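# Move a glass graduated cylinder from cart to bench

## Task

Take one graduated cylinder off the top tray of the cart and leave it standing upright on the work surface of the shelved bench. Every other cylinder must also end up standing. No cylinder may tip over or reach the floor. The cylinders are glass, so a drop of more than a few centimetres or a hard knock breaks one, and that counts as failure. The robot must release the cylinder and back away at the end. It must not fall over or be left leaning. A cylinder that stays put only because the robot is holding it does not count.

## Robot and tools

ROBOT. TidyBot++: a four-caster mobile base (0.54 m long, 0.50 m wide, 0.38 m tall) carrying one seven-joint arm with a two-finger gripper. The shoulder sits 0.12 m ahead of the base centre, 0.68 m above the floor. Cameras: base_camera (fixed on the base, facing forward) and wrist_camera (fisheye, looking along the hand). The arm begins folded with the hand pointing down; folded, the hand reaches up to 0.08 m beyond the base front.

FRAMES. Base frame: origin on the floor beneath the base centre, x forward, y left, z up. hand_pose is reported in this frame and marks the point between the finger pads; its z axis runs out along the fingers and the fingers close along its y axis. The odometry frame is the base frame as it was when the scene began; heading is positive to the left, from -3.142 to 3.142. base_odometry counts wheel turns, so slip shows up as travel and drift of a few cm and degrees builds up. base_tilt is in degrees, positive when leaning forward or right.

execute_actions. Arguments: "actions", a list holding one action or none, and "cameras" ("base_camera", "wrist_camera", "all"; omitted or null means all, [] means none). An empty list just reports state and images. An action may contain:
- "base": exactly one relative move, measured from where the base last reported itself. translate_m = straight drive in metres, forward positive, -2 to 2. strafe_m = sideways metres, left positive, -2 to 2. rotate_rad = spin in place in radians, counter-clockwise from above positive, -6.3 to 6.3. A move that would take over 8.667 s at its top speed is refused.
- "joints": absolute targets by name, in radians: joint_1_rad (any angle, arm swing about vertical; positive is clockwise from above, opposite to rotate_rad), joint_2_rad shoulder -2.249 to 2.249, joint_3_rad any angle, joint_4_rad elbow -2.579 to 2.579, joint_5_rad any angle, joint_6_rad wrist -2.099 to 2.099, joint_7_rad any angle (hand pointing down: positive is counter-clockwise from above; at 1.57 fingers open left/right). gripper_pos is a 0 to 1 scale, 0 open, 1 closed; pad gap is about 85 x (1 - gripper_pos) mm. Any-angle joints take the shorter path, so turn them in steps below half a revolution.
- "speeds": optional lower top speeds for this action: translate_m and strafe_m 0.05 to 0.5 m/s, rotate_rad 0.1 to 1.57 rad/s (top of range is the default).
Base and joint motions start at once and may finish at different times; no action exceeds 15 s. Unknown keys or out-of-range values reject the whole call. A joint left out of an action may keep pushing toward an older target.

ARM GEOMETRY. With joint_1_rad = 0, joint_3_rad = 3.14, joint_5_rad = 0 the arm stays in the base's x-z plane. Tilt from vertical (forward positive): upper arm (0.42 m) = joint_2_rad; forearm (0.31 m) = joint_2_rad - joint_4_rad; hand (0.31 m to the hand point) = that minus joint_6_rad. Sum length x sin for forward reach and length x cos for height above the shoulder. A down-pointing hand reaches at most about 0.94 m above the floor, and only near the base. Closed fingertips extend about 20 mm past the hand point.

OTHER TOOLS. wait(seconds 0 to 10): sends nothing, returns state and images. zoom_image(camera, region [x0, y0, x1, y1] in pixels, up to 504x504): closer look at the latest image. read_manual(section "licences"): licence texts only. finished_scene(scene): ends the current scene irreversibly once the robot has held the last command; call it only when the cylinder stands unaided and the gripper is open and clear.

RESULTS. base_status and joint_status say how each motion ended: "done"; "off_target" (resting away from target, maybe still pushing); "contact_stop"/"time_out" (target dropped, holding in place). A base "done" only means the wheels turned enough; a blocked base may have stopped short. "joint command not followed" with "cause:" means a self-collision check withheld arm targets (the gripper still moves); the arm may retry those targets later. on_its_own lists uncommanded motion. motor_effort gives percent of maximum with the peak in brackets. Gripper at 1 reading "done" means empty; "off_target" means something is held. "ARM HIT" means the arm struck the base or itself. MOTOR HOT warns from 60 °C; at 75 °C an OVER-TEMPERATURE FAULT lets the arm sink, shown as "limit_stop_at_motor_heat" (resend the target). A torque fault (joints 1-4 at 104.5 N m, 5-7 at 51.3 N m) freezes the arm and gripper for 10 s. If a call reports a stop, later calls in that reply are skipped.

ACCURACY. Friction and load sag leave the hand a cm or two off, more when stretched. To correct, send each joint its last command plus (wanted angle minus read angle); while carrying something never command the angle currently read. Trust the cameras over hand_pose.

AVOID. Drive slowly near furniture; never drive with the arm snagged above about 0.8 m, or the robot can tip. Do not push sideways hard on a raised hand. Lower the cylinder until it touches the bench before opening, and approach without bumping the other cylinders. The robot holds its last command while you think, and objects may occasionally be nudged by outside pushes.

Each tool is called after "Call:" by a JSON object that holds its "method" and its "body", one argument or row to a line.

## Session

Call:
{"method": "execute_actions", "body": {
  "actions": []
}}

Scene clock: 0.00 s.
base_odometry: x=+0.000 y=+0.000 heading=+0.000 (m, m, rad; odometry frame)
base_tilt: forward=-0.4 right=-0.1 (deg)
base_status: not commanded
joint_positions: joint_1_rad=-0.043 joint_2_rad=-0.341 joint_3_rad=+3.168 joint_4_rad=-2.502 joint_5_rad=-0.001 joint_6_rad=-0.910 joint_7_rad=+1.535 gripper_pos=+0.000
joint_status: not commanded
motor_effort: joint_1_rad=+0 joint_2_rad=-1 joint_3_rad=-1 joint_4_rad=+16 joint_5_rad=+0 joint_6_rad=+1 joint_7_rad=-1 (%)
hand_pose: x=+0.2617 y=+0.0049 z=+0.5931 quat_wxyz=(-0.006, +0.999, -0.010, +0.035) (m; base frame)
pictures: base_camera, wrist_camera
Images, in order (width x height): base_camera 644x364, wrist_camera 644x476.

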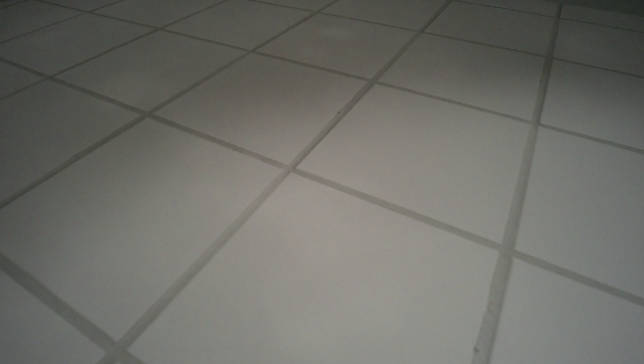

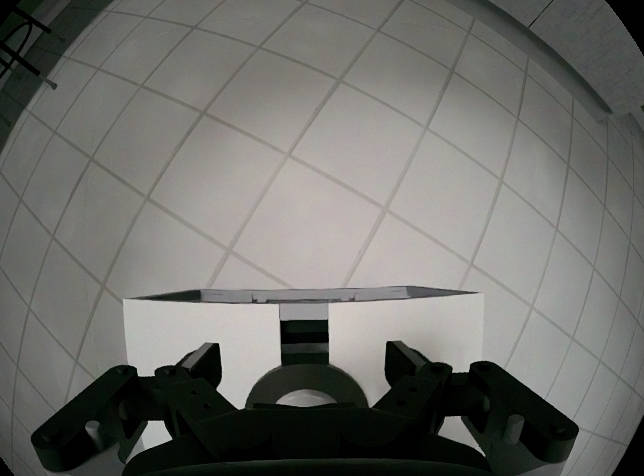

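Call:
{"method": "execute_actions", "body": {
  "actions": [
    {"joints":{"joint_6_rad":0.25}}
  ],
  "cameras": ["wrist_camera"]
}}

Call:
{"method": "execute_actions", "body": {
  "actions": [
    {"base":{"rotate_rad":2.1}}
  ],
  "cameras": ["wrist_camera"]
}}

Call:
{"method": "execute_actions", "body": {
  "actions": [
    {"base":{"rotate_rad":2.1}}
  ],
  "cameras": ["wrist_camera"]
}}

Scene clock: 1.73 s.
base_odometry: x=+0.000 y=+0.000 heading=+0.000 (m, m, rad; odometry frame)
base_tilt: forward=-0.4 right=-0.1 (deg)
base_status: not commanded
joint_positions: joint_1_rad=-0.043 joint_2_rad=-0.341 joint_3_rad=+3.168 joint_4_rad=-2.500 joint_5_rad=-0.001 joint_6_rad=+0.245 joint_7_rad=+1.535 gripper_pos=+0.000
joint_status: all done
motor_effort: joint_1_rad=+0(0) joint_2_rad=-5(5) joint_3_rad=+1(0) joint_4_rad=+21(21) joint_5_rad=+0(0) joint_6_rad=+9(9) joint_7_rad=-1(1) (%)
hand_pose: x=+0.5330 y=+0.0074 z=+0.7991 quat_wxyz=(-0.019, +0.817, -0.011, +0.576) (m; base frame)
pictures: wrist_camera
Images, in order (width x height): wrist_camera 644x476.

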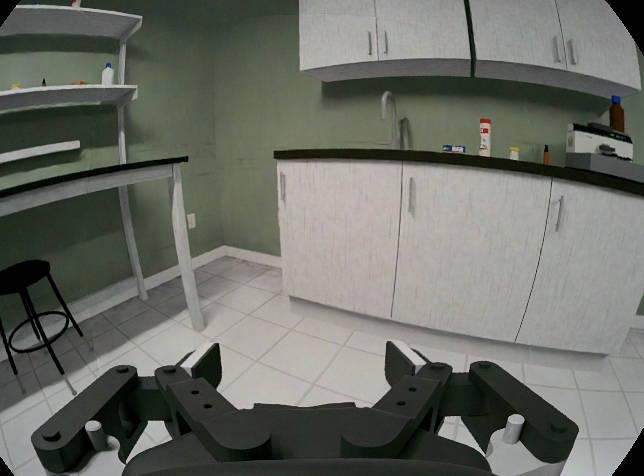

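Scene clock: 4.37 s.
base_odometry: x=+0.000 y=+0.000 heading=+2.100 (m, m, rad; odometry frame)
base_tilt: forward=-0.4 right=-0.1 (deg)
base_status: done
joint_positions: joint_1_rad=-0.043 joint_2_rad=-0.341 joint_3_rad=+3.168 joint_4_rad=-2.500 joint_5_rad=-0.001 joint_6_rad=+0.245 joint_7_rad=+1.535 gripper_pos=+0.000
joint_status: not commanded
motor_effort: joint_1_rad=+0(1) joint_2_rad=-5(6) joint_3_rad=+0(1) joint_4_rad=+21(21) joint_5_rad=+0(1) joint_6_rad=+9(9) joint_7_rad=+0(0) (%)
hand_pose: x=+0.5330 y=+0.0074 z=+0.7991 quat_wxyz=(-0.019, +0.817, -0.011, +0.576) (m; base frame)
pictures: wrist_camera
Images, in order (width x height): wrist_camera 644x476.

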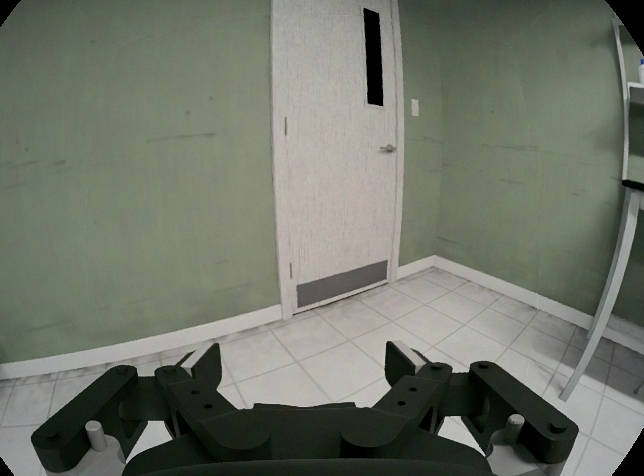

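Scene clock: 7.00 s.
base_odometry: x=+0.000 y=+0.000 heading=-2.084 (m, m, rad; odometry frame)
base_tilt: forward=-0.4 right=-0.2 (deg)
base_status: done
joint_positions: joint_1_rad=-0.043 joint_2_rad=-0.341 joint_3_rad=+3.168 joint_4_rad=-2.500 joint_5_rad=-0.001 joint_6_rad=+0.245 joint_7_rad=+1.535 gripper_pos=+0.000
joint_status: not commanded
motor_effort: joint_1_rad=+0(2) joint_2_rad=-5(6) joint_3_rad=+0(2) joint_4_rad=+21(21) joint_5_rad=+0(0) joint_6_rad=+9(9) joint_7_rad=+0(0) (%)
hand_pose: x=+0.5330 y=+0.0074 z=+0.7991 quat_wxyz=(-0.019, +0.817, -0.011, +0.576) (m; base frame)
pictures: wrist_camera
Images, in order (width x height): wrist_camera 644x476.

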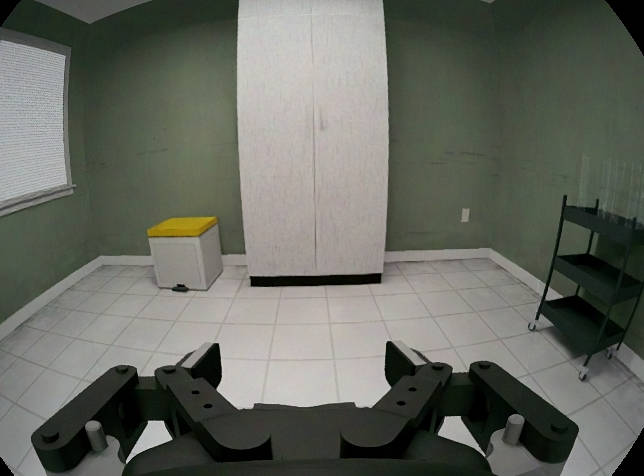

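Call:
{"method": "execute_actions", "body": {
  "actions": [
    {"base":{"rotate_rad":-0.95}}
  ]
}}

Scene clock: 9.03 s.
base_odometry: x=+0.000 y=+0.000 heading=-3.033 (m, m, rad; odometry frame)
base_tilt: forward=-0.4 right=-0.1 (deg)
base_status: done
joint_positions: joint_1_rad=-0.043 joint_2_rad=-0.341 joint_3_rad=+3.169 joint_4_rad=-2.500 joint_5_rad=-0.001 joint_6_rad=+0.245 joint_7_rad=+1.535 gripper_pos=+0.000
joint_status: not commanded
motor_effort: joint_1_rad=+0(2) joint_2_rad=-5(6) joint_3_rad=+0(0) joint_4_rad=+21(21) joint_5_rad=+0(0) joint_6_rad=+9(9) joint_7_rad=-1(0) (%)
hand_pose: x=+0.5330 y=+0.0074 z=+0.7991 quat_wxyz=(-0.019, +0.817, -0.011, +0.576) (m; base frame)
pictures: base_camera, wrist_camera
Images, in order (width x height): base_camera 644x364, wrist_camera 644x476.

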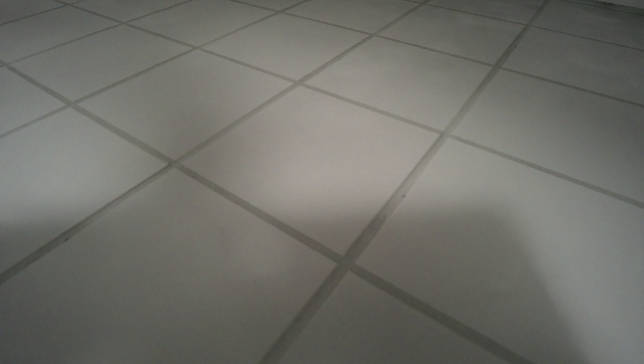

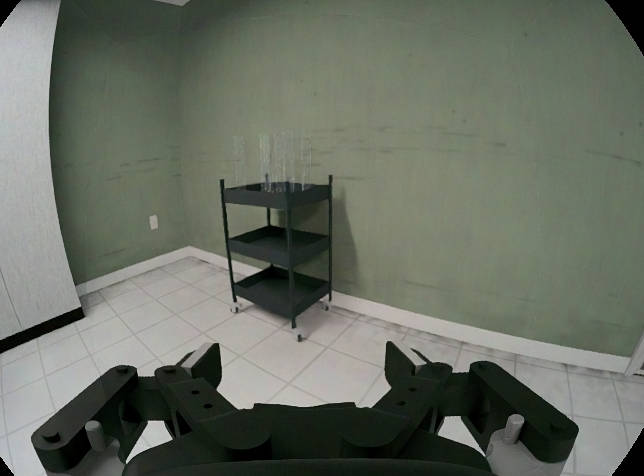

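Call:
{"method": "execute_actions", "body": {
  "actions": [
    {"base":{"translate_m":0.35},"joints":{"joint_1_rad":0,"joint_2_rad":0.3,"joint_3_rad":3.14,"joint_4_rad":-2.27,"joint_5_rad":0,"joint_6_rad":1.0,"joint_7_rad":1.57}}
  ],
  "cameras": ["wrist_camera"]
}}

Scene clock: 11.60 s.
base_odometry: x=-0.348 y=-0.038 heading=-3.034 (m, m, rad; odometry frame)
base_tilt: forward=-0.4 right=-0.1 (deg)
base_status: done
joint_positions: joint_1_rad=-0.021 joint_2_rad=+0.300 joint_3_rad=+3.160 joint_4_rad=-2.282 joint_5_rad=-0.001 joint_6_rad=+0.974 joint_7_rad=+1.542 gripper_pos=+0.000
joint_status: all done
motor_effort: joint_1_rad=+0(0) joint_2_rad=-22(24) joint_3_rad=-1(1) joint_4_rad=+16(22) joint_5_rad=+0(0) joint_6_rad=+9(8) joint_7_rad=+0(0) (%)
hand_pose: x=+0.7215 y=+0.0036 z=+0.8059 quat_wxyz=(-0.009, +0.720, -0.008, +0.694) (m; base frame)
pictures: wrist_camera
Images, in order (width x height): wrist_camera 644x476.

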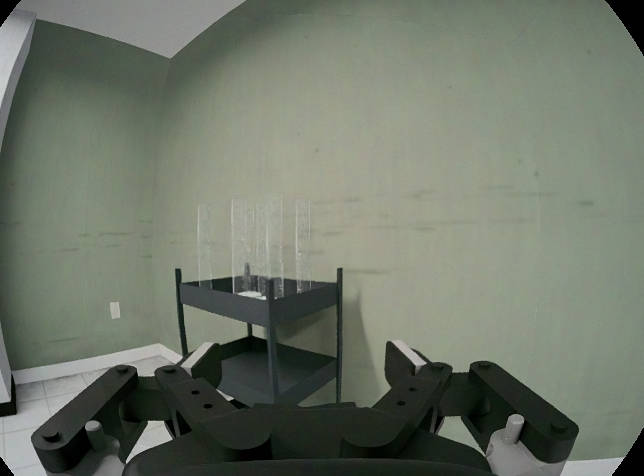

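Call:
{"method": "zoom_image", "body": {
  "camera": "wrist_camera",
  "region": [160,170,370,350]
}}

Region (160, 170, 370, 350) of wrist_camera's 644x476 image, scaled by 2.400; it fills the top 432 rows of this view, and the rest is white.

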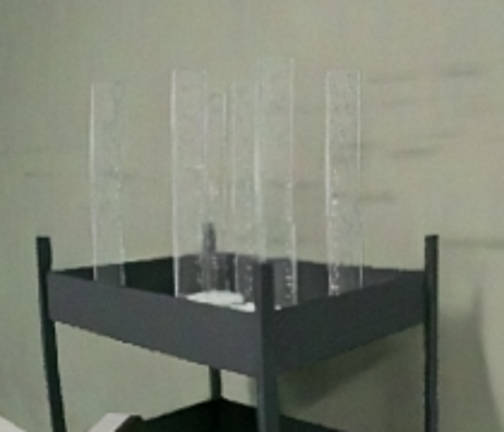

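Call:
{"method": "execute_actions", "body": {
  "actions": [
    {"base":{"translate_m":0.25},"joints":{"joint_1_rad":0.02,"joint_2_rad":0.25,"joint_4_rad":-2.22,"joint_6_rad":0.92}}
  ],
  "cameras": ["wrist_camera"]
}}

Call:
{"method": "zoom_image", "body": {
  "camera": "wrist_camera",
  "region": [120,130,440,400]
}}

Scene clock: 13.87 s.
base_odometry: x=-0.597 y=-0.064 heading=-3.035 (m, m, rad; odometry frame)
base_tilt: forward=-0.4 right=-0.1 (deg)
base_status: done
joint_positions: joint_1_rad=+0.002 joint_2_rad=+0.251 joint_3_rad=+3.158 joint_4_rad=-2.228 joint_5_rad=-0.001 joint_6_rad=+0.946 joint_7_rad=+1.542 gripper_pos=+0.000
joint_status: all done
motor_effort: joint_1_rad=+0(2) joint_2_rad=-21(24) joint_3_rad=+0(1) joint_4_rad=+18(18) joint_5_rad=+0(0) joint_6_rad=+10(10) joint_7_rad=+0(0) (%)
hand_pose: x=+0.7281 y=-0.0094 z=+0.8530 quat_wxyz=(-0.002, +0.694, -0.015, +0.720) (m; base frame)
pictures: wrist_camera
Images, in order (width x height): wrist_camera 644x476.

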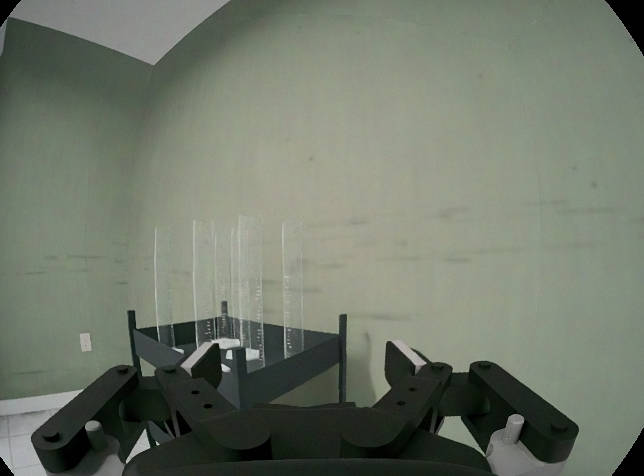

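Region (120, 130, 440, 400) of wrist_camera's 644x476 image, scaled by 1.575; it fills the top 425 rows of this view, and the rest is white.

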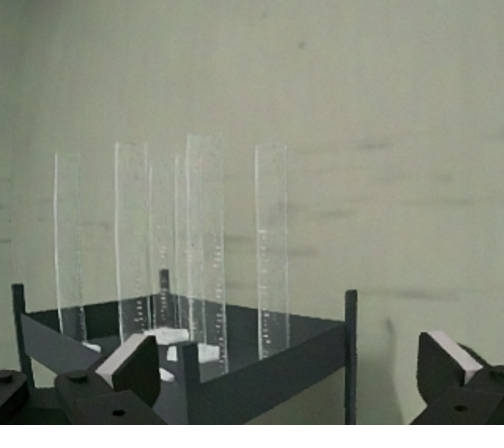

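Call:
{"method": "execute_actions", "body": {
  "actions": [
    {"base":{"strafe_m":0.045}}
  ],
  "cameras": []
}}

Call:
{"method": "execute_actions", "body": {
  "actions": [
    {"base":{"translate_m":0.22},"speeds":{"translate_m":0.25}}
  ]
}}

Scene clock: 15.13 s.
base_odometry: x=-0.592 y=-0.109 heading=-3.035 (m, m, rad; odometry frame)
base_tilt: forward=-0.4 right=-0.2 (deg)
base_status: done
joint_positions: joint_1_rad=+0.009 joint_2_rad=+0.251 joint_3_rad=+3.150 joint_4_rad=-2.228 joint_5_rad=-0.001 joint_6_rad=+0.946 joint_7_rad=+1.542 gripper_pos=+0.000
joint_status: not commanded
motor_effort: joint_1_rad=+0(3) joint_2_rad=-22(22) joint_3_rad=-1(2) joint_4_rad=+17(18) joint_5_rad=+0(1) joint_6_rad=+9(9) joint_7_rad=+0(0) (%)
hand_pose: x=+0.7280 y=-0.0088 z=+0.8529 quat_wxyz=(-0.004, +0.694, -0.016, +0.720) (m; base frame)
pictures: none
No camera images: the call's "cameras" was empty. Leave "cameras" out to get every camera's image.

Scene clock: 16.87 s.
base_odometry: x=-0.811 y=-0.133 heading=-3.034 (m, m, rad; odometry frame)
base_tilt: forward=-0.4 right=-0.1 (deg)
base_status: done
joint_positions: joint_1_rad=+0.009 joint_2_rad=+0.251 joint_3_rad=+3.150 joint_4_rad=-2.228 joint_5_rad=-0.001 joint_6_rad=+0.945 joint_7_rad=+1.542 gripper_pos=+0.000
joint_status: not commanded
motor_effort: joint_1_rad=+0(1) joint_2_rad=-21(23) joint_3_rad=-1(1) joint_4_rad=+17(19) joint_5_rad=+0(0) joint_6_rad=+9(10) joint_7_rad=-1(1) (%)
hand_pose: x=+0.7281 y=-0.0088 z=+0.8532 quat_wxyz=(-0.004, +0.694, -0.016, +0.720) (m; base frame)
pictures: base_camera, wrist_camera
Images, in order (width x height): base_camera 644x364, wrist_camera 644x476.

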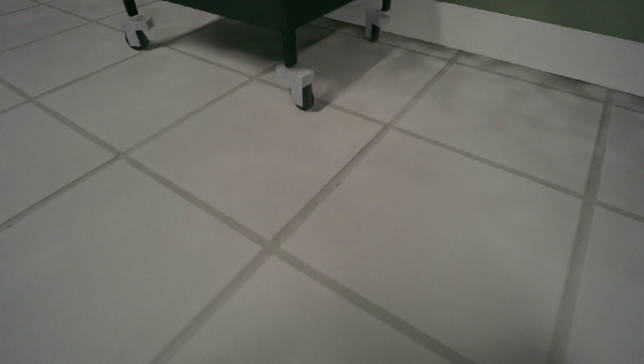

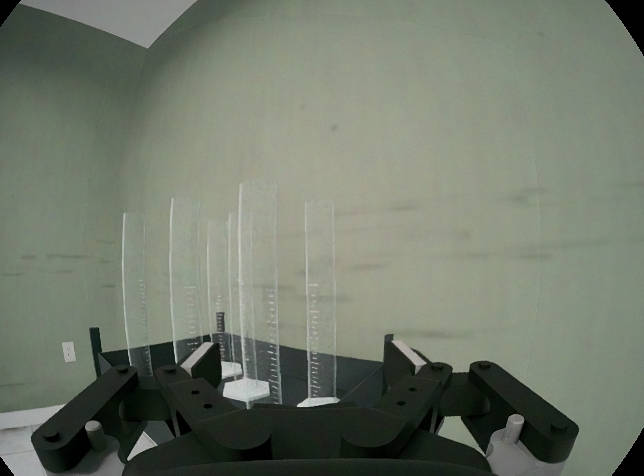

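Call:
{"method": "execute_actions", "body": {
  "actions": [
    {"base":{"strafe_m":0.078},"speeds":{"strafe_m":0.15}}
  ],
  "cameras": []
}}

Call:
{"method": "execute_actions", "body": {
  "actions": [
    {"base":{"translate_m":0.12},"speeds":{"translate_m":0.15}}
  ]
}}

Scene clock: 18.40 s.
base_odometry: x=-0.803 y=-0.211 heading=-3.034 (m, m, rad; odometry frame)
base_tilt: forward=-0.4 right=-0.2 (deg)
base_status: done
joint_positions: joint_1_rad=+0.011 joint_2_rad=+0.251 joint_3_rad=+3.149 joint_4_rad=-2.228 joint_5_rad=-0.001 joint_6_rad=+0.945 joint_7_rad=+1.542 gripper_pos=+0.000
joint_status: not commanded
motor_effort: joint_1_rad=+0(2) joint_2_rad=-22(22) joint_3_rad=+0(3) joint_4_rad=+18(17) joint_5_rad=+0(1) joint_6_rad=+9(9) joint_7_rad=+0(0) (%)
hand_pose: x=+0.7281 y=-0.0096 z=+0.8532 quat_wxyz=(-0.003, +0.694, -0.016, +0.720) (m; base frame)
pictures: none
No camera images: the call's "cameras" was empty. Leave "cameras" out to get every camera's image.

Scene clock: 19.87 s.
base_odometry: x=-0.922 y=-0.224 heading=-3.034 (m, m, rad; odometry frame)
base_tilt: forward=-0.4 right=-0.1 (deg)
base_status: done
joint_positions: joint_1_rad=+0.011 joint_2_rad=+0.250 joint_3_rad=+3.149 joint_4_rad=-2.227 joint_5_rad=-0.001 joint_6_rad=+0.945 joint_7_rad=+1.542 gripper_pos=+0.000
joint_status: not commanded
motor_effort: joint_1_rad=+0(1) joint_2_rad=-21(24) joint_3_rad=+0(1) joint_4_rad=+17(19) joint_5_rad=+0(0) joint_6_rad=+9(10) joint_7_rad=+0(0) (%)
hand_pose: x=+0.7281 y=-0.0096 z=+0.8536 quat_wxyz=(-0.003, +0.693, -0.016, +0.720) (m; base frame)
pictures: base_camera, wrist_camera
Images, in order (width x height): base_camera 644x364, wrist_camera 644x476.

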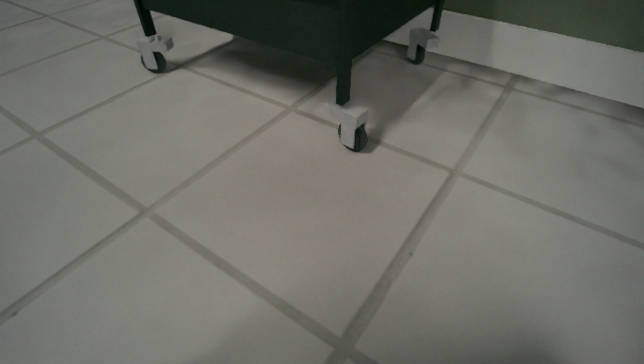

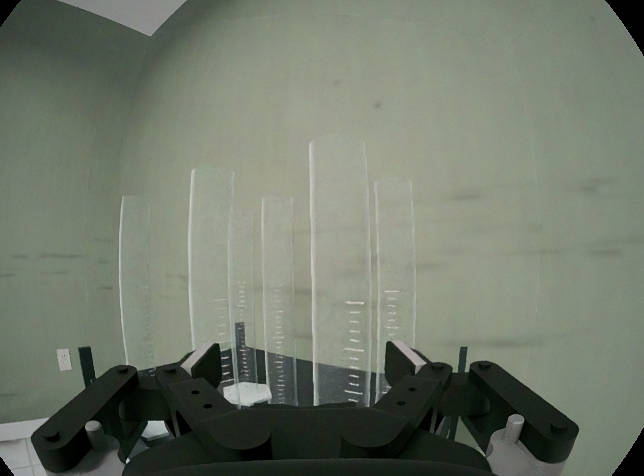

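Call:
{"method": "execute_actions", "body": {
  "actions": [
    {"base":{"strafe_m":-0.028},"speeds":{"strafe_m":0.1}}
  ],
  "cameras": []
}}

Call:
{"method": "execute_actions", "body": {
  "actions": [
    {"base":{"translate_m":0.06},"speeds":{"translate_m":0.1}}
  ],
  "cameras": ["wrist_camera"]
}}

Scene clock: 21.00 s.
base_odometry: x=-0.925 y=-0.196 heading=-3.034 (m, m, rad; odometry frame)
base_tilt: forward=-0.4 right=-0.1 (deg)
base_status: done
joint_positions: joint_1_rad=+0.015 joint_2_rad=+0.250 joint_3_rad=+3.149 joint_4_rad=-2.227 joint_5_rad=-0.001 joint_6_rad=+0.945 joint_7_rad=+1.542 gripper_pos=+0.000
joint_status: not commanded
motor_effort: joint_1_rad=+0(2) joint_2_rad=-22(23) joint_3_rad=+0(1) joint_4_rad=+17(18) joint_5_rad=+0(0) joint_6_rad=+9(9) joint_7_rad=-1(0) (%)
hand_pose: x=+0.7280 y=-0.0120 z=+0.8536 quat_wxyz=(-0.002, +0.693, -0.018, +0.720) (m; base frame)
pictures: none
No camera images: the call's "cameras" was empty. Leave "cameras" out to get every camera's image.

Scene clock: 22.17 s.
base_odometry: x=-0.985 y=-0.202 heading=-3.034 (m, m, rad; odometry frame)
base_tilt: forward=-0.4 right=-0.1 (deg)
base_status: done
joint_positions: joint_1_rad=+0.015 joint_2_rad=+0.251 joint_3_rad=+3.149 joint_4_rad=-2.227 joint_5_rad=-0.001 joint_6_rad=+0.944 joint_7_rad=+1.542 gripper_pos=+0.000
joint_status: not commanded
motor_effort: joint_1_rad=+0(0) joint_2_rad=-22(24) joint_3_rad=+0(1) joint_4_rad=+17(19) joint_5_rad=+0(0) joint_6_rad=+9(9) joint_7_rad=-1(0) (%)
hand_pose: x=+0.7281 y=-0.0120 z=+0.8536 quat_wxyz=(-0.002, +0.693, -0.018, +0.720) (m; base frame)
pictures: wrist_camera
Images, in order (width x height): wrist_camera 644x476.

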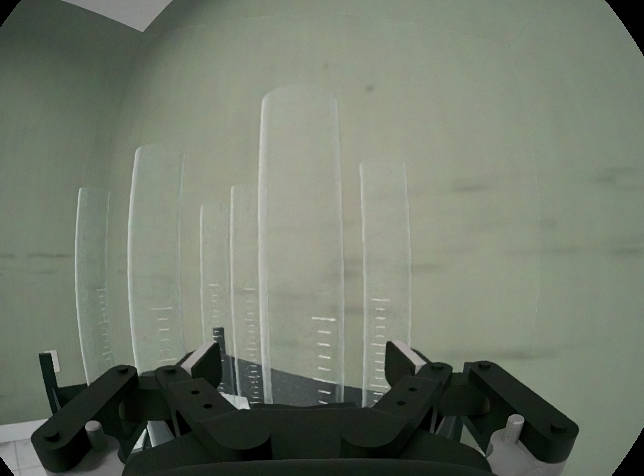

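Call:
{"method": "execute_actions", "body": {
  "actions": [
    {"base":{"translate_m":0.045},"speeds":{"translate_m":0.07}}
  ],
  "cameras": ["wrist_camera"]
}}

Scene clock: 23.40 s.
base_odometry: x=-1.030 y=-0.207 heading=-3.034 (m, m, rad; odometry frame)
base_tilt: forward=-0.4 right=-0.1 (deg)
base_status: done
joint_positions: joint_1_rad=+0.015 joint_2_rad=+0.250 joint_3_rad=+3.149 joint_4_rad=-2.227 joint_5_rad=-0.001 joint_6_rad=+0.944 joint_7_rad=+1.542 gripper_pos=+0.000
joint_status: not commanded
motor_effort: joint_1_rad=+0(1) joint_2_rad=-22(24) joint_3_rad=+0(1) joint_4_rad=+18(19) joint_5_rad=+0(1) joint_6_rad=+9(9) joint_7_rad=-1(0) (%)
hand_pose: x=+0.7281 y=-0.0120 z=+0.8539 quat_wxyz=(-0.002, +0.693, -0.018, +0.720) (m; base frame)
pictures: wrist_camera
Images, in order (width x height): wrist_camera 644x476.

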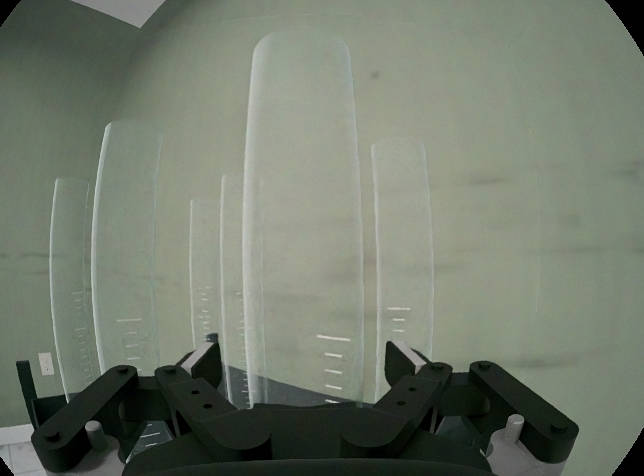

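Call:
{"method": "execute_actions", "body": {
  "actions": [
    {"joints":{"gripper_pos":1}}
  ],
  "cameras": ["wrist_camera"]
}}

Scene clock: 24.57 s.
base_odometry: x=-1.030 y=-0.207 heading=-3.034 (m, m, rad; odometry frame)
base_tilt: forward=-0.4 right=-0.1 (deg)
base_status: not commanded
joint_positions: joint_1_rad=+0.015 joint_2_rad=+0.250 joint_3_rad=+3.149 joint_4_rad=-2.227 joint_5_rad=-0.001 joint_6_rad=+0.941 joint_7_rad=+1.542 gripper_pos=+0.561
joint_status: gripper_pos off_target (ended at +0.561, target +1.000)
motor_effort: joint_1_rad=+0(0) joint_2_rad=-22(24) joint_3_rad=+0(0) joint_4_rad=+18(19) joint_5_rad=+0(0) joint_6_rad=+10(11) joint_7_rad=+0(0) (%)
hand_pose: x=+0.7282 y=-0.0120 z=+0.8528 quat_wxyz=(-0.002, +0.695, -0.017, +0.719) (m; base frame)
pictures: wrist_camera
Images, in order (width x height): wrist_camera 644x476.

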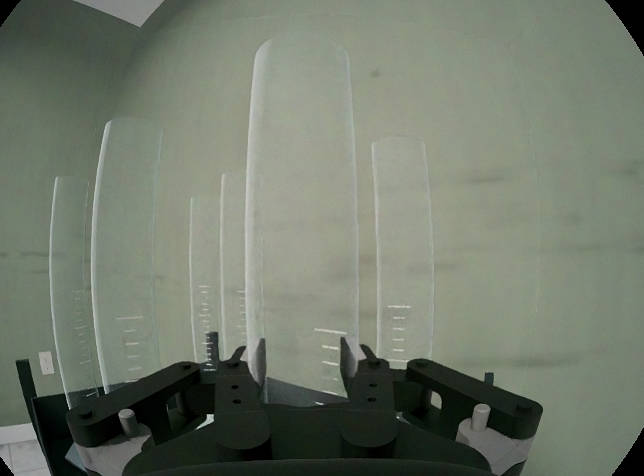

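Call:
{"method": "execute_actions", "body": {
  "actions": [
    {"joints":{"joint_2_rad":0.076,"joint_4_rad":-2.05,"joint_6_rad":0.577}}
  ],
  "cameras": ["wrist_camera"]
}}

Call:
{"method": "execute_actions", "body": {
  "actions": [
    {"joints":{"joint_2_rad":-0.011,"joint_4_rad":-1.84,"joint_6_rad":0.28}}
  ]
}}

Scene clock: 26.13 s.
base_odometry: x=-1.030 y=-0.207 heading=-3.034 (m, m, rad; odometry frame)
base_tilt: forward=-0.4 right=-0.1 (deg)
base_status: not commanded
joint_positions: joint_1_rad=+0.015 joint_2_rad=+0.084 joint_3_rad=+3.149 joint_4_rad=-2.069 joint_5_rad=-0.001 joint_6_rad=+0.593 joint_7_rad=+1.542 gripper_pos=+0.561
joint_status: all done
motor_effort: joint_1_rad=+0(1) joint_2_rad=-22(26) joint_3_rad=+0(0) joint_4_rad=+24(23) joint_5_rad=+0(0) joint_6_rad=+11(12) joint_7_rad=-1(1) (%)
hand_pose: x=+0.7283 y=-0.0122 z=+0.9315 quat_wxyz=(-0.002, +0.703, -0.018, +0.711) (m; base frame)
pictures: wrist_camera
Images, in order (width x height): wrist_camera 644x476.

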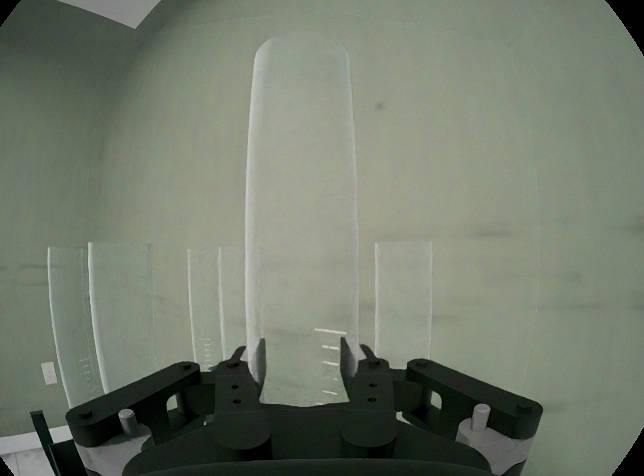

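Scene clock: 27.33 s.
base_odometry: x=-1.030 y=-0.207 heading=-3.034 (m, m, rad; odometry frame)
base_tilt: forward=-0.4 right=-0.1 (deg)
base_status: not commanded
joint_positions: joint_1_rad=+0.015 joint_2_rad=+0.001 joint_3_rad=+3.149 joint_4_rad=-1.860 joint_5_rad=-0.001 joint_6_rad=+0.296 joint_7_rad=+1.542 gripper_pos=+0.561
joint_status: all done
motor_effort: joint_1_rad=+0(0) joint_2_rad=-20(23) joint_3_rad=+0(0) joint_4_rad=+26(26) joint_5_rad=+0(0) joint_6_rad=+11(11) joint_7_rad=+0(0) (%)
hand_pose: x=+0.7319 y=-0.0123 z=+1.0142 quat_wxyz=(-0.003, +0.705, -0.018, +0.709) (m; base frame)
pictures: base_camera, wrist_camera
Images, in order (width x height): base_camera 644x364, wrist_camera 644x476.

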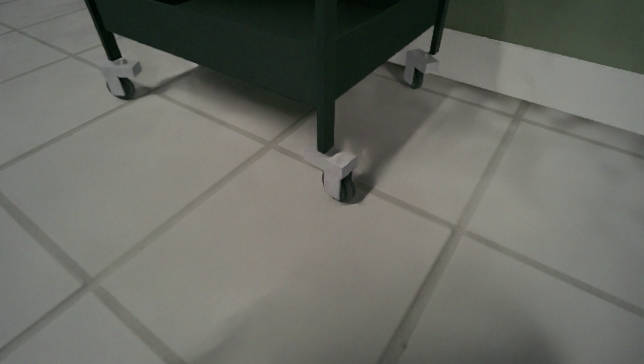

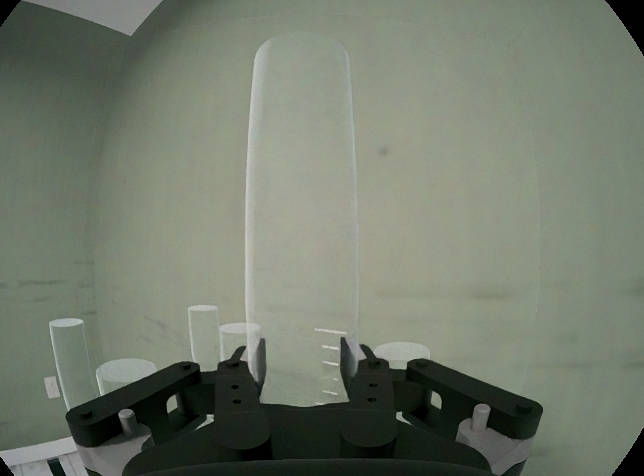

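Call:
{"method": "execute_actions", "body": {
  "actions": [
    {"joints":{"joint_2_rad":-0.035,"joint_4_rad":-1.58,"joint_6_rad":0.0}}
  ],
  "cameras": []
}}

Call:
{"method": "execute_actions", "body": {
  "actions": [
    {"joints":{"joint_2_rad":-0.03,"joint_4_rad":-1.40,"joint_6_rad":-0.17}}
  ],
  "cameras": []
}}

Call:
{"method": "execute_actions", "body": {
  "actions": [
    {"base":{"translate_m":-0.6},"speeds":{"translate_m":0.25}}
  ]
}}

Scene clock: 29.00 s.
base_odometry: x=-1.030 y=-0.207 heading=-3.034 (m, m, rad; odometry frame)
base_tilt: forward=-0.4 right=-0.1 (deg)
base_status: not commanded
joint_positions: joint_1_rad=+0.015 joint_2_rad=-0.018 joint_3_rad=+3.149 joint_4_rad=-1.603 joint_5_rad=-0.001 joint_6_rad=+0.016 joint_7_rad=+1.542 gripper_pos=+0.561
joint_status: all done
motor_effort: joint_1_rad=+0(1) joint_2_rad=-20(22) joint_3_rad=+0(0) joint_4_rad=+27(28) joint_5_rad=+0(0) joint_6_rad=+11(10) joint_7_rad=+0(1) (%)
hand_pose: x=+0.7369 y=-0.0124 z=+1.0989 quat_wxyz=(-0.003, +0.706, -0.018, +0.708) (m; base frame)
pictures: none
No camera images: the call's "cameras" was empty. Leave "cameras" out to get every camera's image.

Scene clock: 30.20 s.
base_odometry: x=-1.030 y=-0.207 heading=-3.034 (m, m, rad; odometry frame)
base_tilt: forward=-0.4 right=-0.2 (deg)
base_status: not commanded
joint_positions: joint_1_rad=+0.015 joint_2_rad=-0.019 joint_3_rad=+3.149 joint_4_rad=-1.422 joint_5_rad=-0.001 joint_6_rad=-0.154 joint_7_rad=+1.542 gripper_pos=+0.561
joint_status: all done
motor_effort: joint_1_rad=+0(0) joint_2_rad=-20(22) joint_3_rad=+1(0) joint_4_rad=+27(28) joint_5_rad=+0(0) joint_6_rad=+11(11) joint_7_rad=+0(1) (%)
hand_pose: x=+0.7322 y=-0.0122 z=+1.1594 quat_wxyz=(-0.003, +0.702, -0.018, +0.712) (m; base frame)
pictures: none
No camera images: the call's "cameras" was empty. Leave "cameras" out to get every camera's image.

Scene clock: 33.50 s.
base_odometry: x=-0.434 y=-0.142 heading=-3.034 (m, m, rad; odometry frame)
base_tilt: forward=-0.4 right=-0.1 (deg)
base_status: done
joint_positions: joint_1_rad=+0.015 joint_2_rad=-0.022 joint_3_rad=+3.148 joint_4_rad=-1.422 joint_5_rad=-0.001 joint_6_rad=-0.157 joint_7_rad=+1.543 gripper_pos=+0.561
joint_status: not commanded
motor_effort: joint_1_rad=+0(2) joint_2_rad=-20(24) joint_3_rad=-1(1) joint_4_rad=+27(28) joint_5_rad=+0(0) joint_6_rad=+11(12) joint_7_rad=+0(0) (%)
hand_pose: x=+0.7310 y=-0.0121 z=+1.1601 quat_wxyz=(-0.003, +0.702, -0.018, +0.712) (m; base frame)
pictures: base_camera, wrist_camera
Images, in order (width x height): base_camera 644x364, wrist_camera 644x476.

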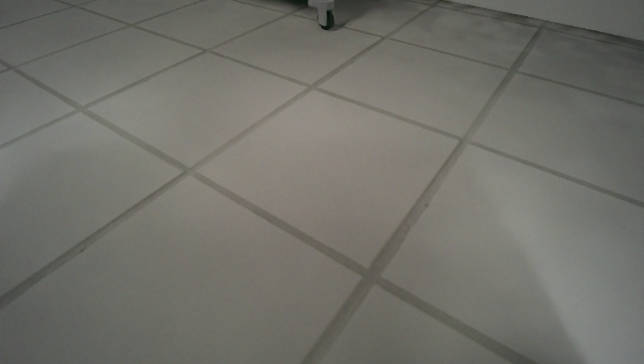

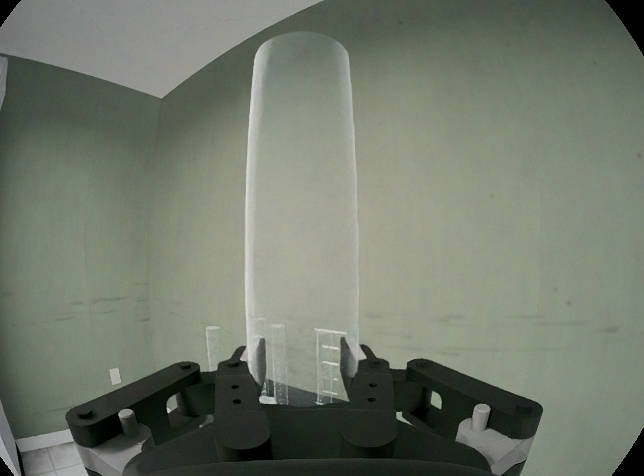

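Call:
{"method": "execute_actions", "body": {
  "actions": [
    {"base":{"translate_m":-0.4},"speeds":{"translate_m":0.35}}
  ],
  "cameras": []
}}

Call:
{"method": "execute_actions", "body": {
  "actions": [
    {"base":{"rotate_rad":-2.2},"speeds":{"rotate_rad":0.6}}
  ]
}}

Scene clock: 36.20 s.
base_odometry: x=-0.036 y=-0.100 heading=-3.034 (m, m, rad; odometry frame)
base_tilt: forward=-0.4 right=-0.1 (deg)
base_status: done
joint_positions: joint_1_rad=+0.015 joint_2_rad=-0.022 joint_3_rad=+3.148 joint_4_rad=-1.421 joint_5_rad=-0.001 joint_6_rad=-0.159 joint_7_rad=+1.543 gripper_pos=+0.561
joint_status: not commanded
motor_effort: joint_1_rad=+0(1) joint_2_rad=-21(23) joint_3_rad=+0(1) joint_4_rad=+27(29) joint_5_rad=+0(0) joint_6_rad=+11(12) joint_7_rad=+0(1) (%)
hand_pose: x=+0.7309 y=-0.0121 z=+1.1598 quat_wxyz=(-0.003, +0.703, -0.018, +0.711) (m; base frame)
pictures: none
No camera images: the call's "cameras" was empty. Leave "cameras" out to get every camera's image.

Scene clock: 40.53 s.
base_odometry: x=-0.036 y=-0.100 heading=+1.049 (m, m, rad; odometry frame)
base_tilt: forward=-0.4 right=-0.1 (deg)
base_status: done
joint_positions: joint_1_rad=+0.019 joint_2_rad=-0.022 joint_3_rad=+3.144 joint_4_rad=-1.421 joint_5_rad=-0.001 joint_6_rad=-0.159 joint_7_rad=+1.543 gripper_pos=+0.561
joint_status: not commanded
motor_effort: joint_1_rad=+0(3) joint_2_rad=-20(21) joint_3_rad=+0(2) joint_4_rad=+26(27) joint_5_rad=+0(0) joint_6_rad=+11(11) joint_7_rad=+0(0) (%)
hand_pose: x=+0.7309 y=-0.0115 z=+1.1598 quat_wxyz=(-0.003, +0.703, -0.018, +0.711) (m; base frame)
pictures: base_camera, wrist_camera
Images, in order (width x height): base_camera 644x364, wrist_camera 644x476.

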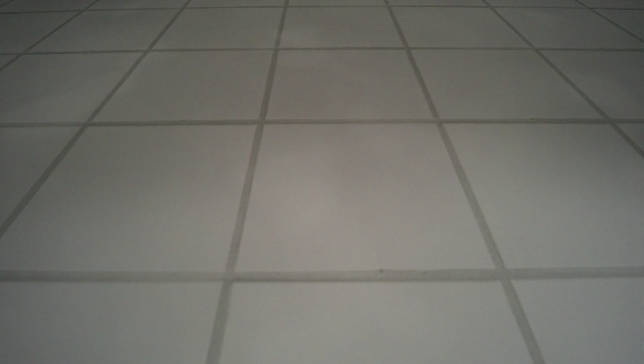

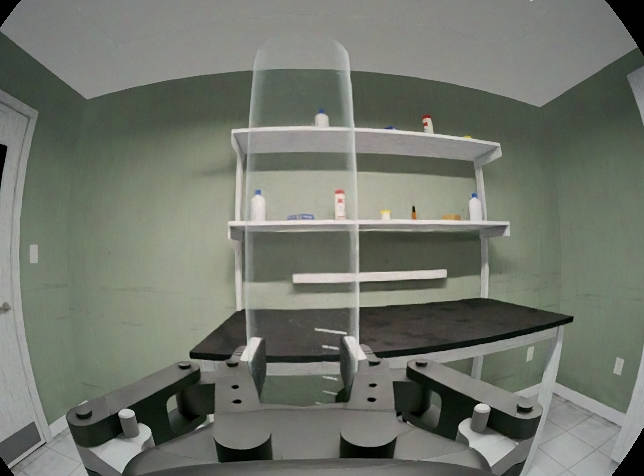

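Call:
{"method": "execute_actions", "body": {
  "actions": [
    {"base":{"strafe_m":-0.3},"speeds":{"strafe_m":0.3}}
  ],
  "cameras": []
}}

Call:
{"method": "execute_actions", "body": {
  "actions": [
    {"base":{"translate_m":0.5},"speeds":{"translate_m":0.3}}
  ]
}}

Scene clock: 42.77 s.
base_odometry: x=+0.224 y=-0.249 heading=+1.048 (m, m, rad; odometry frame)
base_tilt: forward=-0.4 right=-0.1 (deg)
base_status: done
joint_positions: joint_1_rad=+0.019 joint_2_rad=-0.022 joint_3_rad=+3.144 joint_4_rad=-1.421 joint_5_rad=-0.001 joint_6_rad=-0.159 joint_7_rad=+1.543 gripper_pos=+0.561
joint_status: not commanded
motor_effort: joint_1_rad=-1(3) joint_2_rad=-20(21) joint_3_rad=-1(3) joint_4_rad=+27(27) joint_5_rad=+0(0) joint_6_rad=+11(11) joint_7_rad=+0(0) (%)
hand_pose: x=+0.7309 y=-0.0114 z=+1.1598 quat_wxyz=(-0.003, +0.703, -0.018, +0.711) (m; base frame)
pictures: none
No camera images: the call's "cameras" was empty. Leave "cameras" out to get every camera's image.

Scene clock: 45.40 s.
base_odometry: x=+0.474 y=+0.184 heading=+1.048 (m, m, rad; odometry frame)
base_tilt: forward=-0.4 right=-0.1 (deg)
base_status: done
joint_positions: joint_1_rad=+0.019 joint_2_rad=-0.016 joint_3_rad=+3.144 joint_4_rad=-1.421 joint_5_rad=-0.001 joint_6_rad=-0.159 joint_7_rad=+1.543 gripper_pos=+0.561
joint_status: not commanded
motor_effort: joint_1_rad=+0(2) joint_2_rad=-20(23) joint_3_rad=+0(1) joint_4_rad=+27(29) joint_5_rad=+0(0) joint_6_rad=+11(12) joint_7_rad=-1(0) (%)
hand_pose: x=+0.7333 y=-0.0115 z=+1.1565 quat_wxyz=(-0.003, +0.705, -0.018, +0.709) (m; base frame)
pictures: base_camera, wrist_camera
Images, in order (width x height): base_camera 644x364, wrist_camera 644x476.

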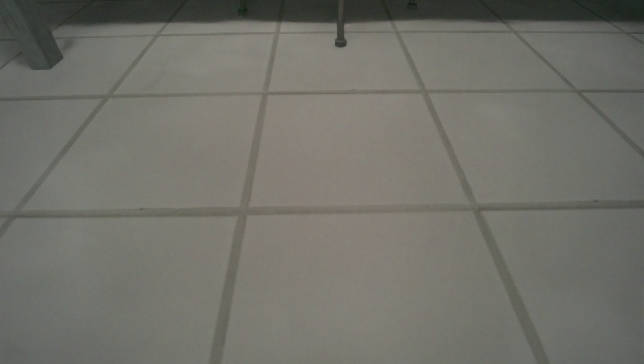

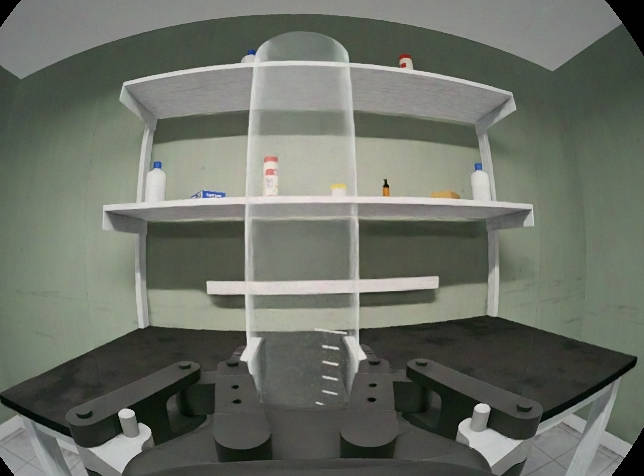

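Call:
{"method": "execute_actions", "body": {
  "actions": [
    {"base":{"translate_m":0.28},"speeds":{"translate_m":0.2}}
  ]
}}

Scene clock: 47.80 s.
base_odometry: x=+0.614 y=+0.427 heading=+1.048 (m, m, rad; odometry frame)
base_tilt: forward=-0.4 right=-0.1 (deg)
base_status: done
joint_positions: joint_1_rad=+0.019 joint_2_rad=-0.017 joint_3_rad=+3.144 joint_4_rad=-1.421 joint_5_rad=-0.001 joint_6_rad=-0.160 joint_7_rad=+1.543 gripper_pos=+0.561
joint_status: not commanded
motor_effort: joint_1_rad=+0(2) joint_2_rad=-20(23) joint_3_rad=+0(2) joint_4_rad=+27(28) joint_5_rad=+0(0) joint_6_rad=+11(12) joint_7_rad=-1(0) (%)
hand_pose: x=+0.7332 y=-0.0115 z=+1.1567 quat_wxyz=(-0.003, +0.704, -0.018, +0.710) (m; base frame)
pictures: base_camera, wrist_camera
Images, in order (width x height): base_camera 644x364, wrist_camera 644x476.

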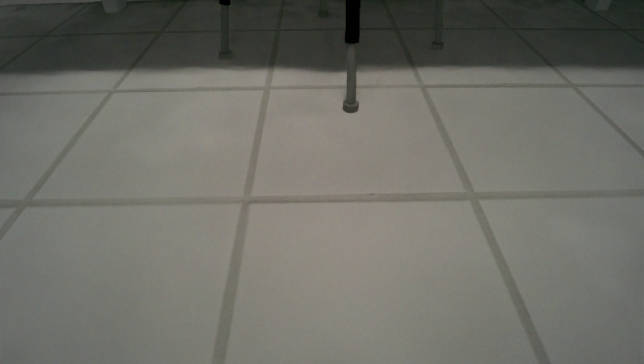

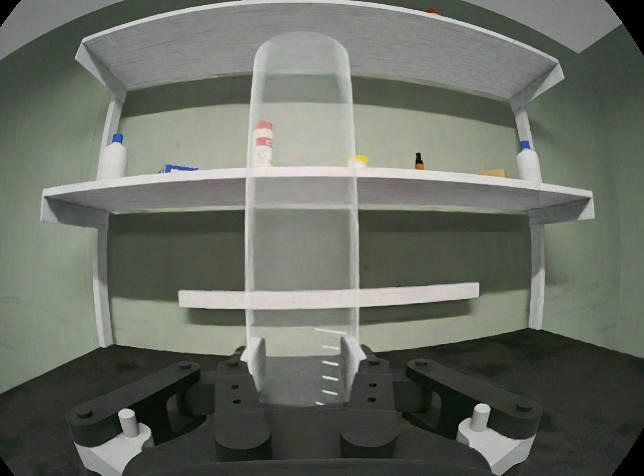

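Call:
{"method": "execute_actions", "body": {
  "actions": [
    {"base":{"translate_m":0.07},"speeds":{"translate_m":0.1},"joints":{"joint_4_rad":-1.49,"joint_6_rad":-0.1}}
  ],
  "cameras": ["wrist_camera"]
}}

Call:
{"method": "execute_actions", "body": {
  "actions": [
    {"joints":{"joint_4_rad":-1.56,"joint_6_rad":-0.035}}
  ],
  "cameras": ["wrist_camera"]
}}

Scene clock: 49.50 s.
base_odometry: x=+0.649 y=+0.487 heading=+1.048 (m, m, rad; odometry frame)
base_tilt: forward=-0.4 right=-0.1 (deg)
base_status: done
joint_positions: joint_1_rad=+0.019 joint_2_rad=-0.018 joint_3_rad=+3.144 joint_4_rad=-1.496 joint_5_rad=-0.001 joint_6_rad=-0.139 joint_7_rad=+1.543 gripper_pos=+0.561
joint_status: all done
motor_effort: joint_1_rad=+0(1) joint_2_rad=-20(24) joint_3_rad=+0(1) joint_4_rad=+27(29) joint_5_rad=+0(0) joint_6_rad=+11(11) joint_7_rad=-1(0) (%)
hand_pose: x=+0.7351 y=-0.0115 z=+1.1176 quat_wxyz=(-0.003, +0.723, -0.018, +0.691) (m; base frame)
pictures: wrist_camera
Images, in order (width x height): wrist_camera 644x476.

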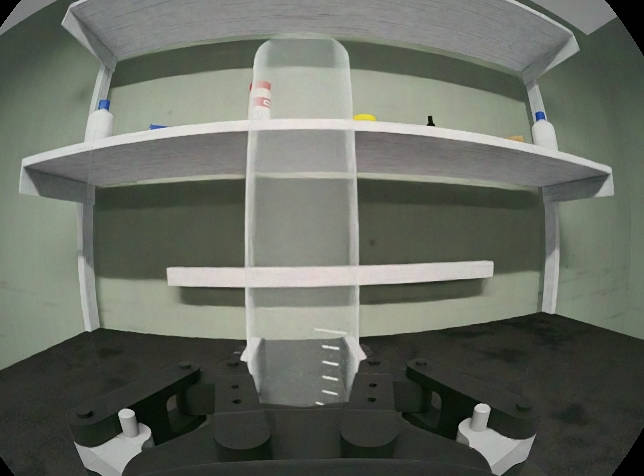

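Scene clock: 50.30 s.
base_odometry: x=+0.649 y=+0.487 heading=+1.048 (m, m, rad; odometry frame)
base_tilt: forward=-0.4 right=-0.1 (deg)
base_status: not commanded
joint_positions: joint_1_rad=+0.019 joint_2_rad=-0.019 joint_3_rad=+3.144 joint_4_rad=-1.553 joint_5_rad=-0.001 joint_6_rad=-0.067 joint_7_rad=+1.543 gripper_pos=+0.561
joint_status: all done
motor_effort: joint_1_rad=+0(1) joint_2_rad=-20(21) joint_3_rad=+0(0) joint_4_rad=+26(28) joint_5_rad=+0(0) joint_6_rad=+10(10) joint_7_rad=-1(0) (%)
hand_pose: x=+0.7363 y=-0.0116 z=+1.1047 quat_wxyz=(-0.003, +0.717, -0.018, +0.696) (m; base frame)
pictures: wrist_camera
Images, in order (width x height): wrist_camera 644x476.

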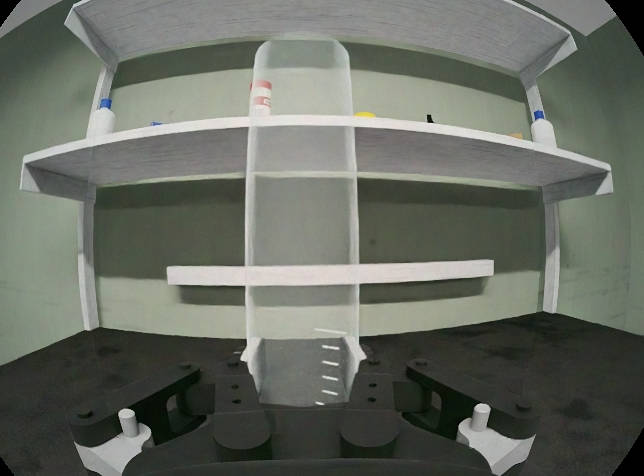

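Call:
{"method": "execute_actions", "body": {
  "actions": [
    {"joints":{"joint_6_rad":0.03}}
  ],
  "cameras": []
}}

Call:
{"method": "execute_actions", "body": {
  "actions": [
    {"joints":{"joint_4_rad":-1.62,"joint_6_rad":0.09}}
  ],
  "cameras": ["wrist_camera"]
}}

Scene clock: 51.17 s.
base_odometry: x=+0.649 y=+0.487 heading=+1.048 (m, m, rad; odometry frame)
base_tilt: forward=-0.4 right=-0.2 (deg)
base_status: not commanded
joint_positions: joint_1_rad=+0.019 joint_2_rad=-0.019 joint_3_rad=+3.144 joint_4_rad=-1.560 joint_5_rad=-0.001 joint_6_rad=-0.003 joint_7_rad=+1.543 gripper_pos=+0.561
joint_status: all done
motor_effort: joint_1_rad=+0(0) joint_2_rad=-20(22) joint_3_rad=-1(1) joint_4_rad=+27(28) joint_5_rad=+0(0) joint_6_rad=+11(13) joint_7_rad=+0(0) (%)
hand_pose: x=+0.7364 y=-0.0116 z=+1.1202 quat_wxyz=(-0.003, +0.697, -0.018, +0.717) (m; base frame)
pictures: none
No camera images: the call's "cameras" was empty. Leave "cameras" out to get every camera's image.

Scene clock: 51.93 s.
base_odometry: x=+0.649 y=+0.487 heading=+1.048 (m, m, rad; odometry frame)
base_tilt: forward=-0.4 right=-0.1 (deg)
base_status: not commanded
joint_positions: joint_1_rad=+0.019 joint_2_rad=-0.019 joint_3_rad=+3.144 joint_4_rad=-1.615 joint_5_rad=-0.001 joint_6_rad=+0.058 joint_7_rad=+1.543 gripper_pos=+0.561
joint_status: all done
motor_effort: joint_1_rad=+0(1) joint_2_rad=-20(21) joint_3_rad=+1(1) joint_4_rad=+26(28) joint_5_rad=+0(0) joint_6_rad=+10(11) joint_7_rad=-1(1) (%)
hand_pose: x=+0.7363 y=-0.0116 z=+1.1046 quat_wxyz=(-0.003, +0.695, -0.017, +0.718) (m; base frame)
pictures: wrist_camera
Images, in order (width x height): wrist_camera 644x476.

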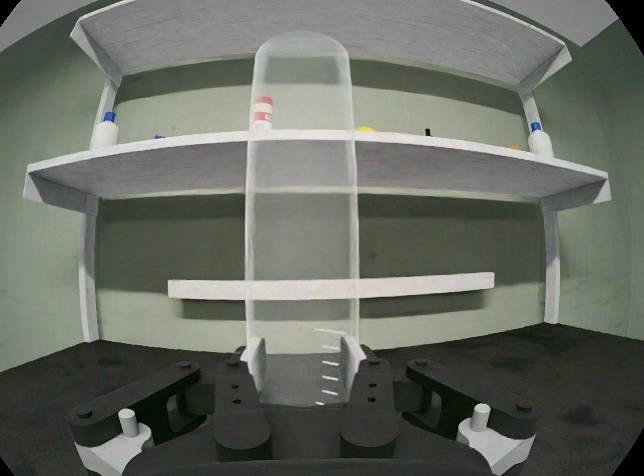

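Continue lowering in steps of about 1.7 cm.

Call:
{"method": "execute_actions", "body": {
  "actions": [
    {"joints":{"joint_4_rad":-1.68,"joint_6_rad":0.15}}
  ],
  "cameras": []
}}

Call:
{"method": "execute_actions", "body": {
  "actions": [
    {"joints":{"joint_4_rad":-1.74,"joint_6_rad":0.21}}
  ],
  "cameras": []
}}

Call:
{"method": "execute_actions", "body": {
  "actions": [
    {"joints":{"joint_4_rad":-1.80,"joint_6_rad":0.27}}
  ],
  "cameras": ["wrist_camera"]
}}

Scene clock: 52.90 s.
base_odometry: x=+0.649 y=+0.487 heading=+1.048 (m, m, rad; odometry frame)
base_tilt: forward=-0.4 right=-0.1 (deg)
base_status: not commanded
joint_positions: joint_1_rad=+0.019 joint_2_rad=-0.031 joint_3_rad=+3.144 joint_4_rad=-1.658 joint_5_rad=-0.001 joint_6_rad=+0.126 joint_7_rad=+1.543 gripper_pos=+0.561
joint_status: all done
motor_effort: joint_1_rad=+0(0) joint_2_rad=-16(20) joint_3_rad=+0(0) joint_4_rad=+23(25) joint_5_rad=+0(0) joint_6_rad=+8(10) joint_7_rad=-1(1) (%)
hand_pose: x=+0.7301 y=-0.0115 z=+1.1068 quat_wxyz=(-0.003, +0.682, -0.017, +0.732) (m; base frame)
pictures: none
No camera images: the call's "cameras" was empty. Leave "cameras" out to get every camera's image.

Scene clock: 53.67 s.
base_odometry: x=+0.649 y=+0.487 heading=+1.048 (m, m, rad; odometry frame)
base_tilt: forward=-0.4 right=-0.1 (deg)
base_status: not commanded
joint_positions: joint_1_rad=+0.019 joint_2_rad=-0.044 joint_3_rad=+3.144 joint_4_rad=-1.703 joint_5_rad=-0.001 joint_6_rad=+0.199 joint_7_rad=+1.544 gripper_pos=+0.561
joint_status: all done
motor_effort: joint_1_rad=+0(0) joint_2_rad=-13(16) joint_3_rad=+0(0) joint_4_rad=+20(24) joint_5_rad=+0(0) joint_6_rad=+7(9) joint_7_rad=-1(1) (%)
hand_pose: x=+0.7228 y=-0.0114 z=+1.1089 quat_wxyz=(-0.003, +0.667, -0.016, +0.745) (m; base frame)
pictures: none
No camera images: the call's "cameras" was empty. Leave "cameras" out to get every camera's image.

Scene clock: 54.43 s.
base_odometry: x=+0.649 y=+0.487 heading=+1.048 (m, m, rad; odometry frame)
base_tilt: forward=-0.4 right=-0.1 (deg)
base_status: not commanded
joint_positions: joint_1_rad=+0.019 joint_2_rad=-0.056 joint_3_rad=+3.144 joint_4_rad=-1.748 joint_5_rad=-0.001 joint_6_rad=+0.272 joint_7_rad=+1.545 gripper_pos=+0.561
joint_status: joint_4_rad off_target (ended at -1.748, target -1.800); the others done
motor_effort: joint_1_rad=+0(0) joint_2_rad=-11(13) joint_3_rad=+0(0) joint_4_rad=+17(22) joint_5_rad=+0(0) joint_6_rad=+6(8) joint_7_rad=-1(1) (%)
hand_pose: x=+0.7150 y=-0.0113 z=+1.1108 quat_wxyz=(-0.002, +0.651, -0.016, +0.758) (m; base frame)
pictures: wrist_camera
Images, in order (width x height): wrist_camera 644x476.

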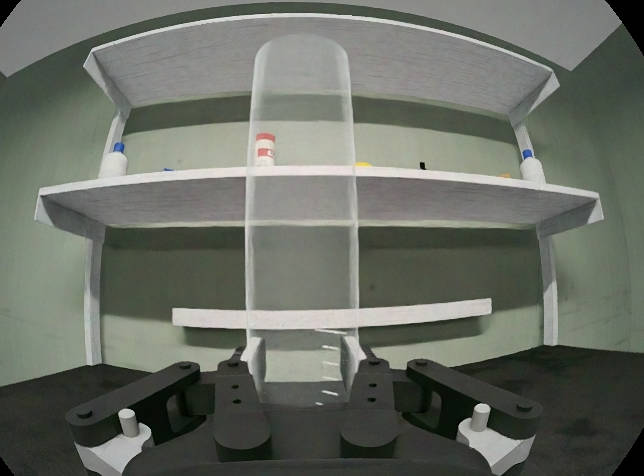

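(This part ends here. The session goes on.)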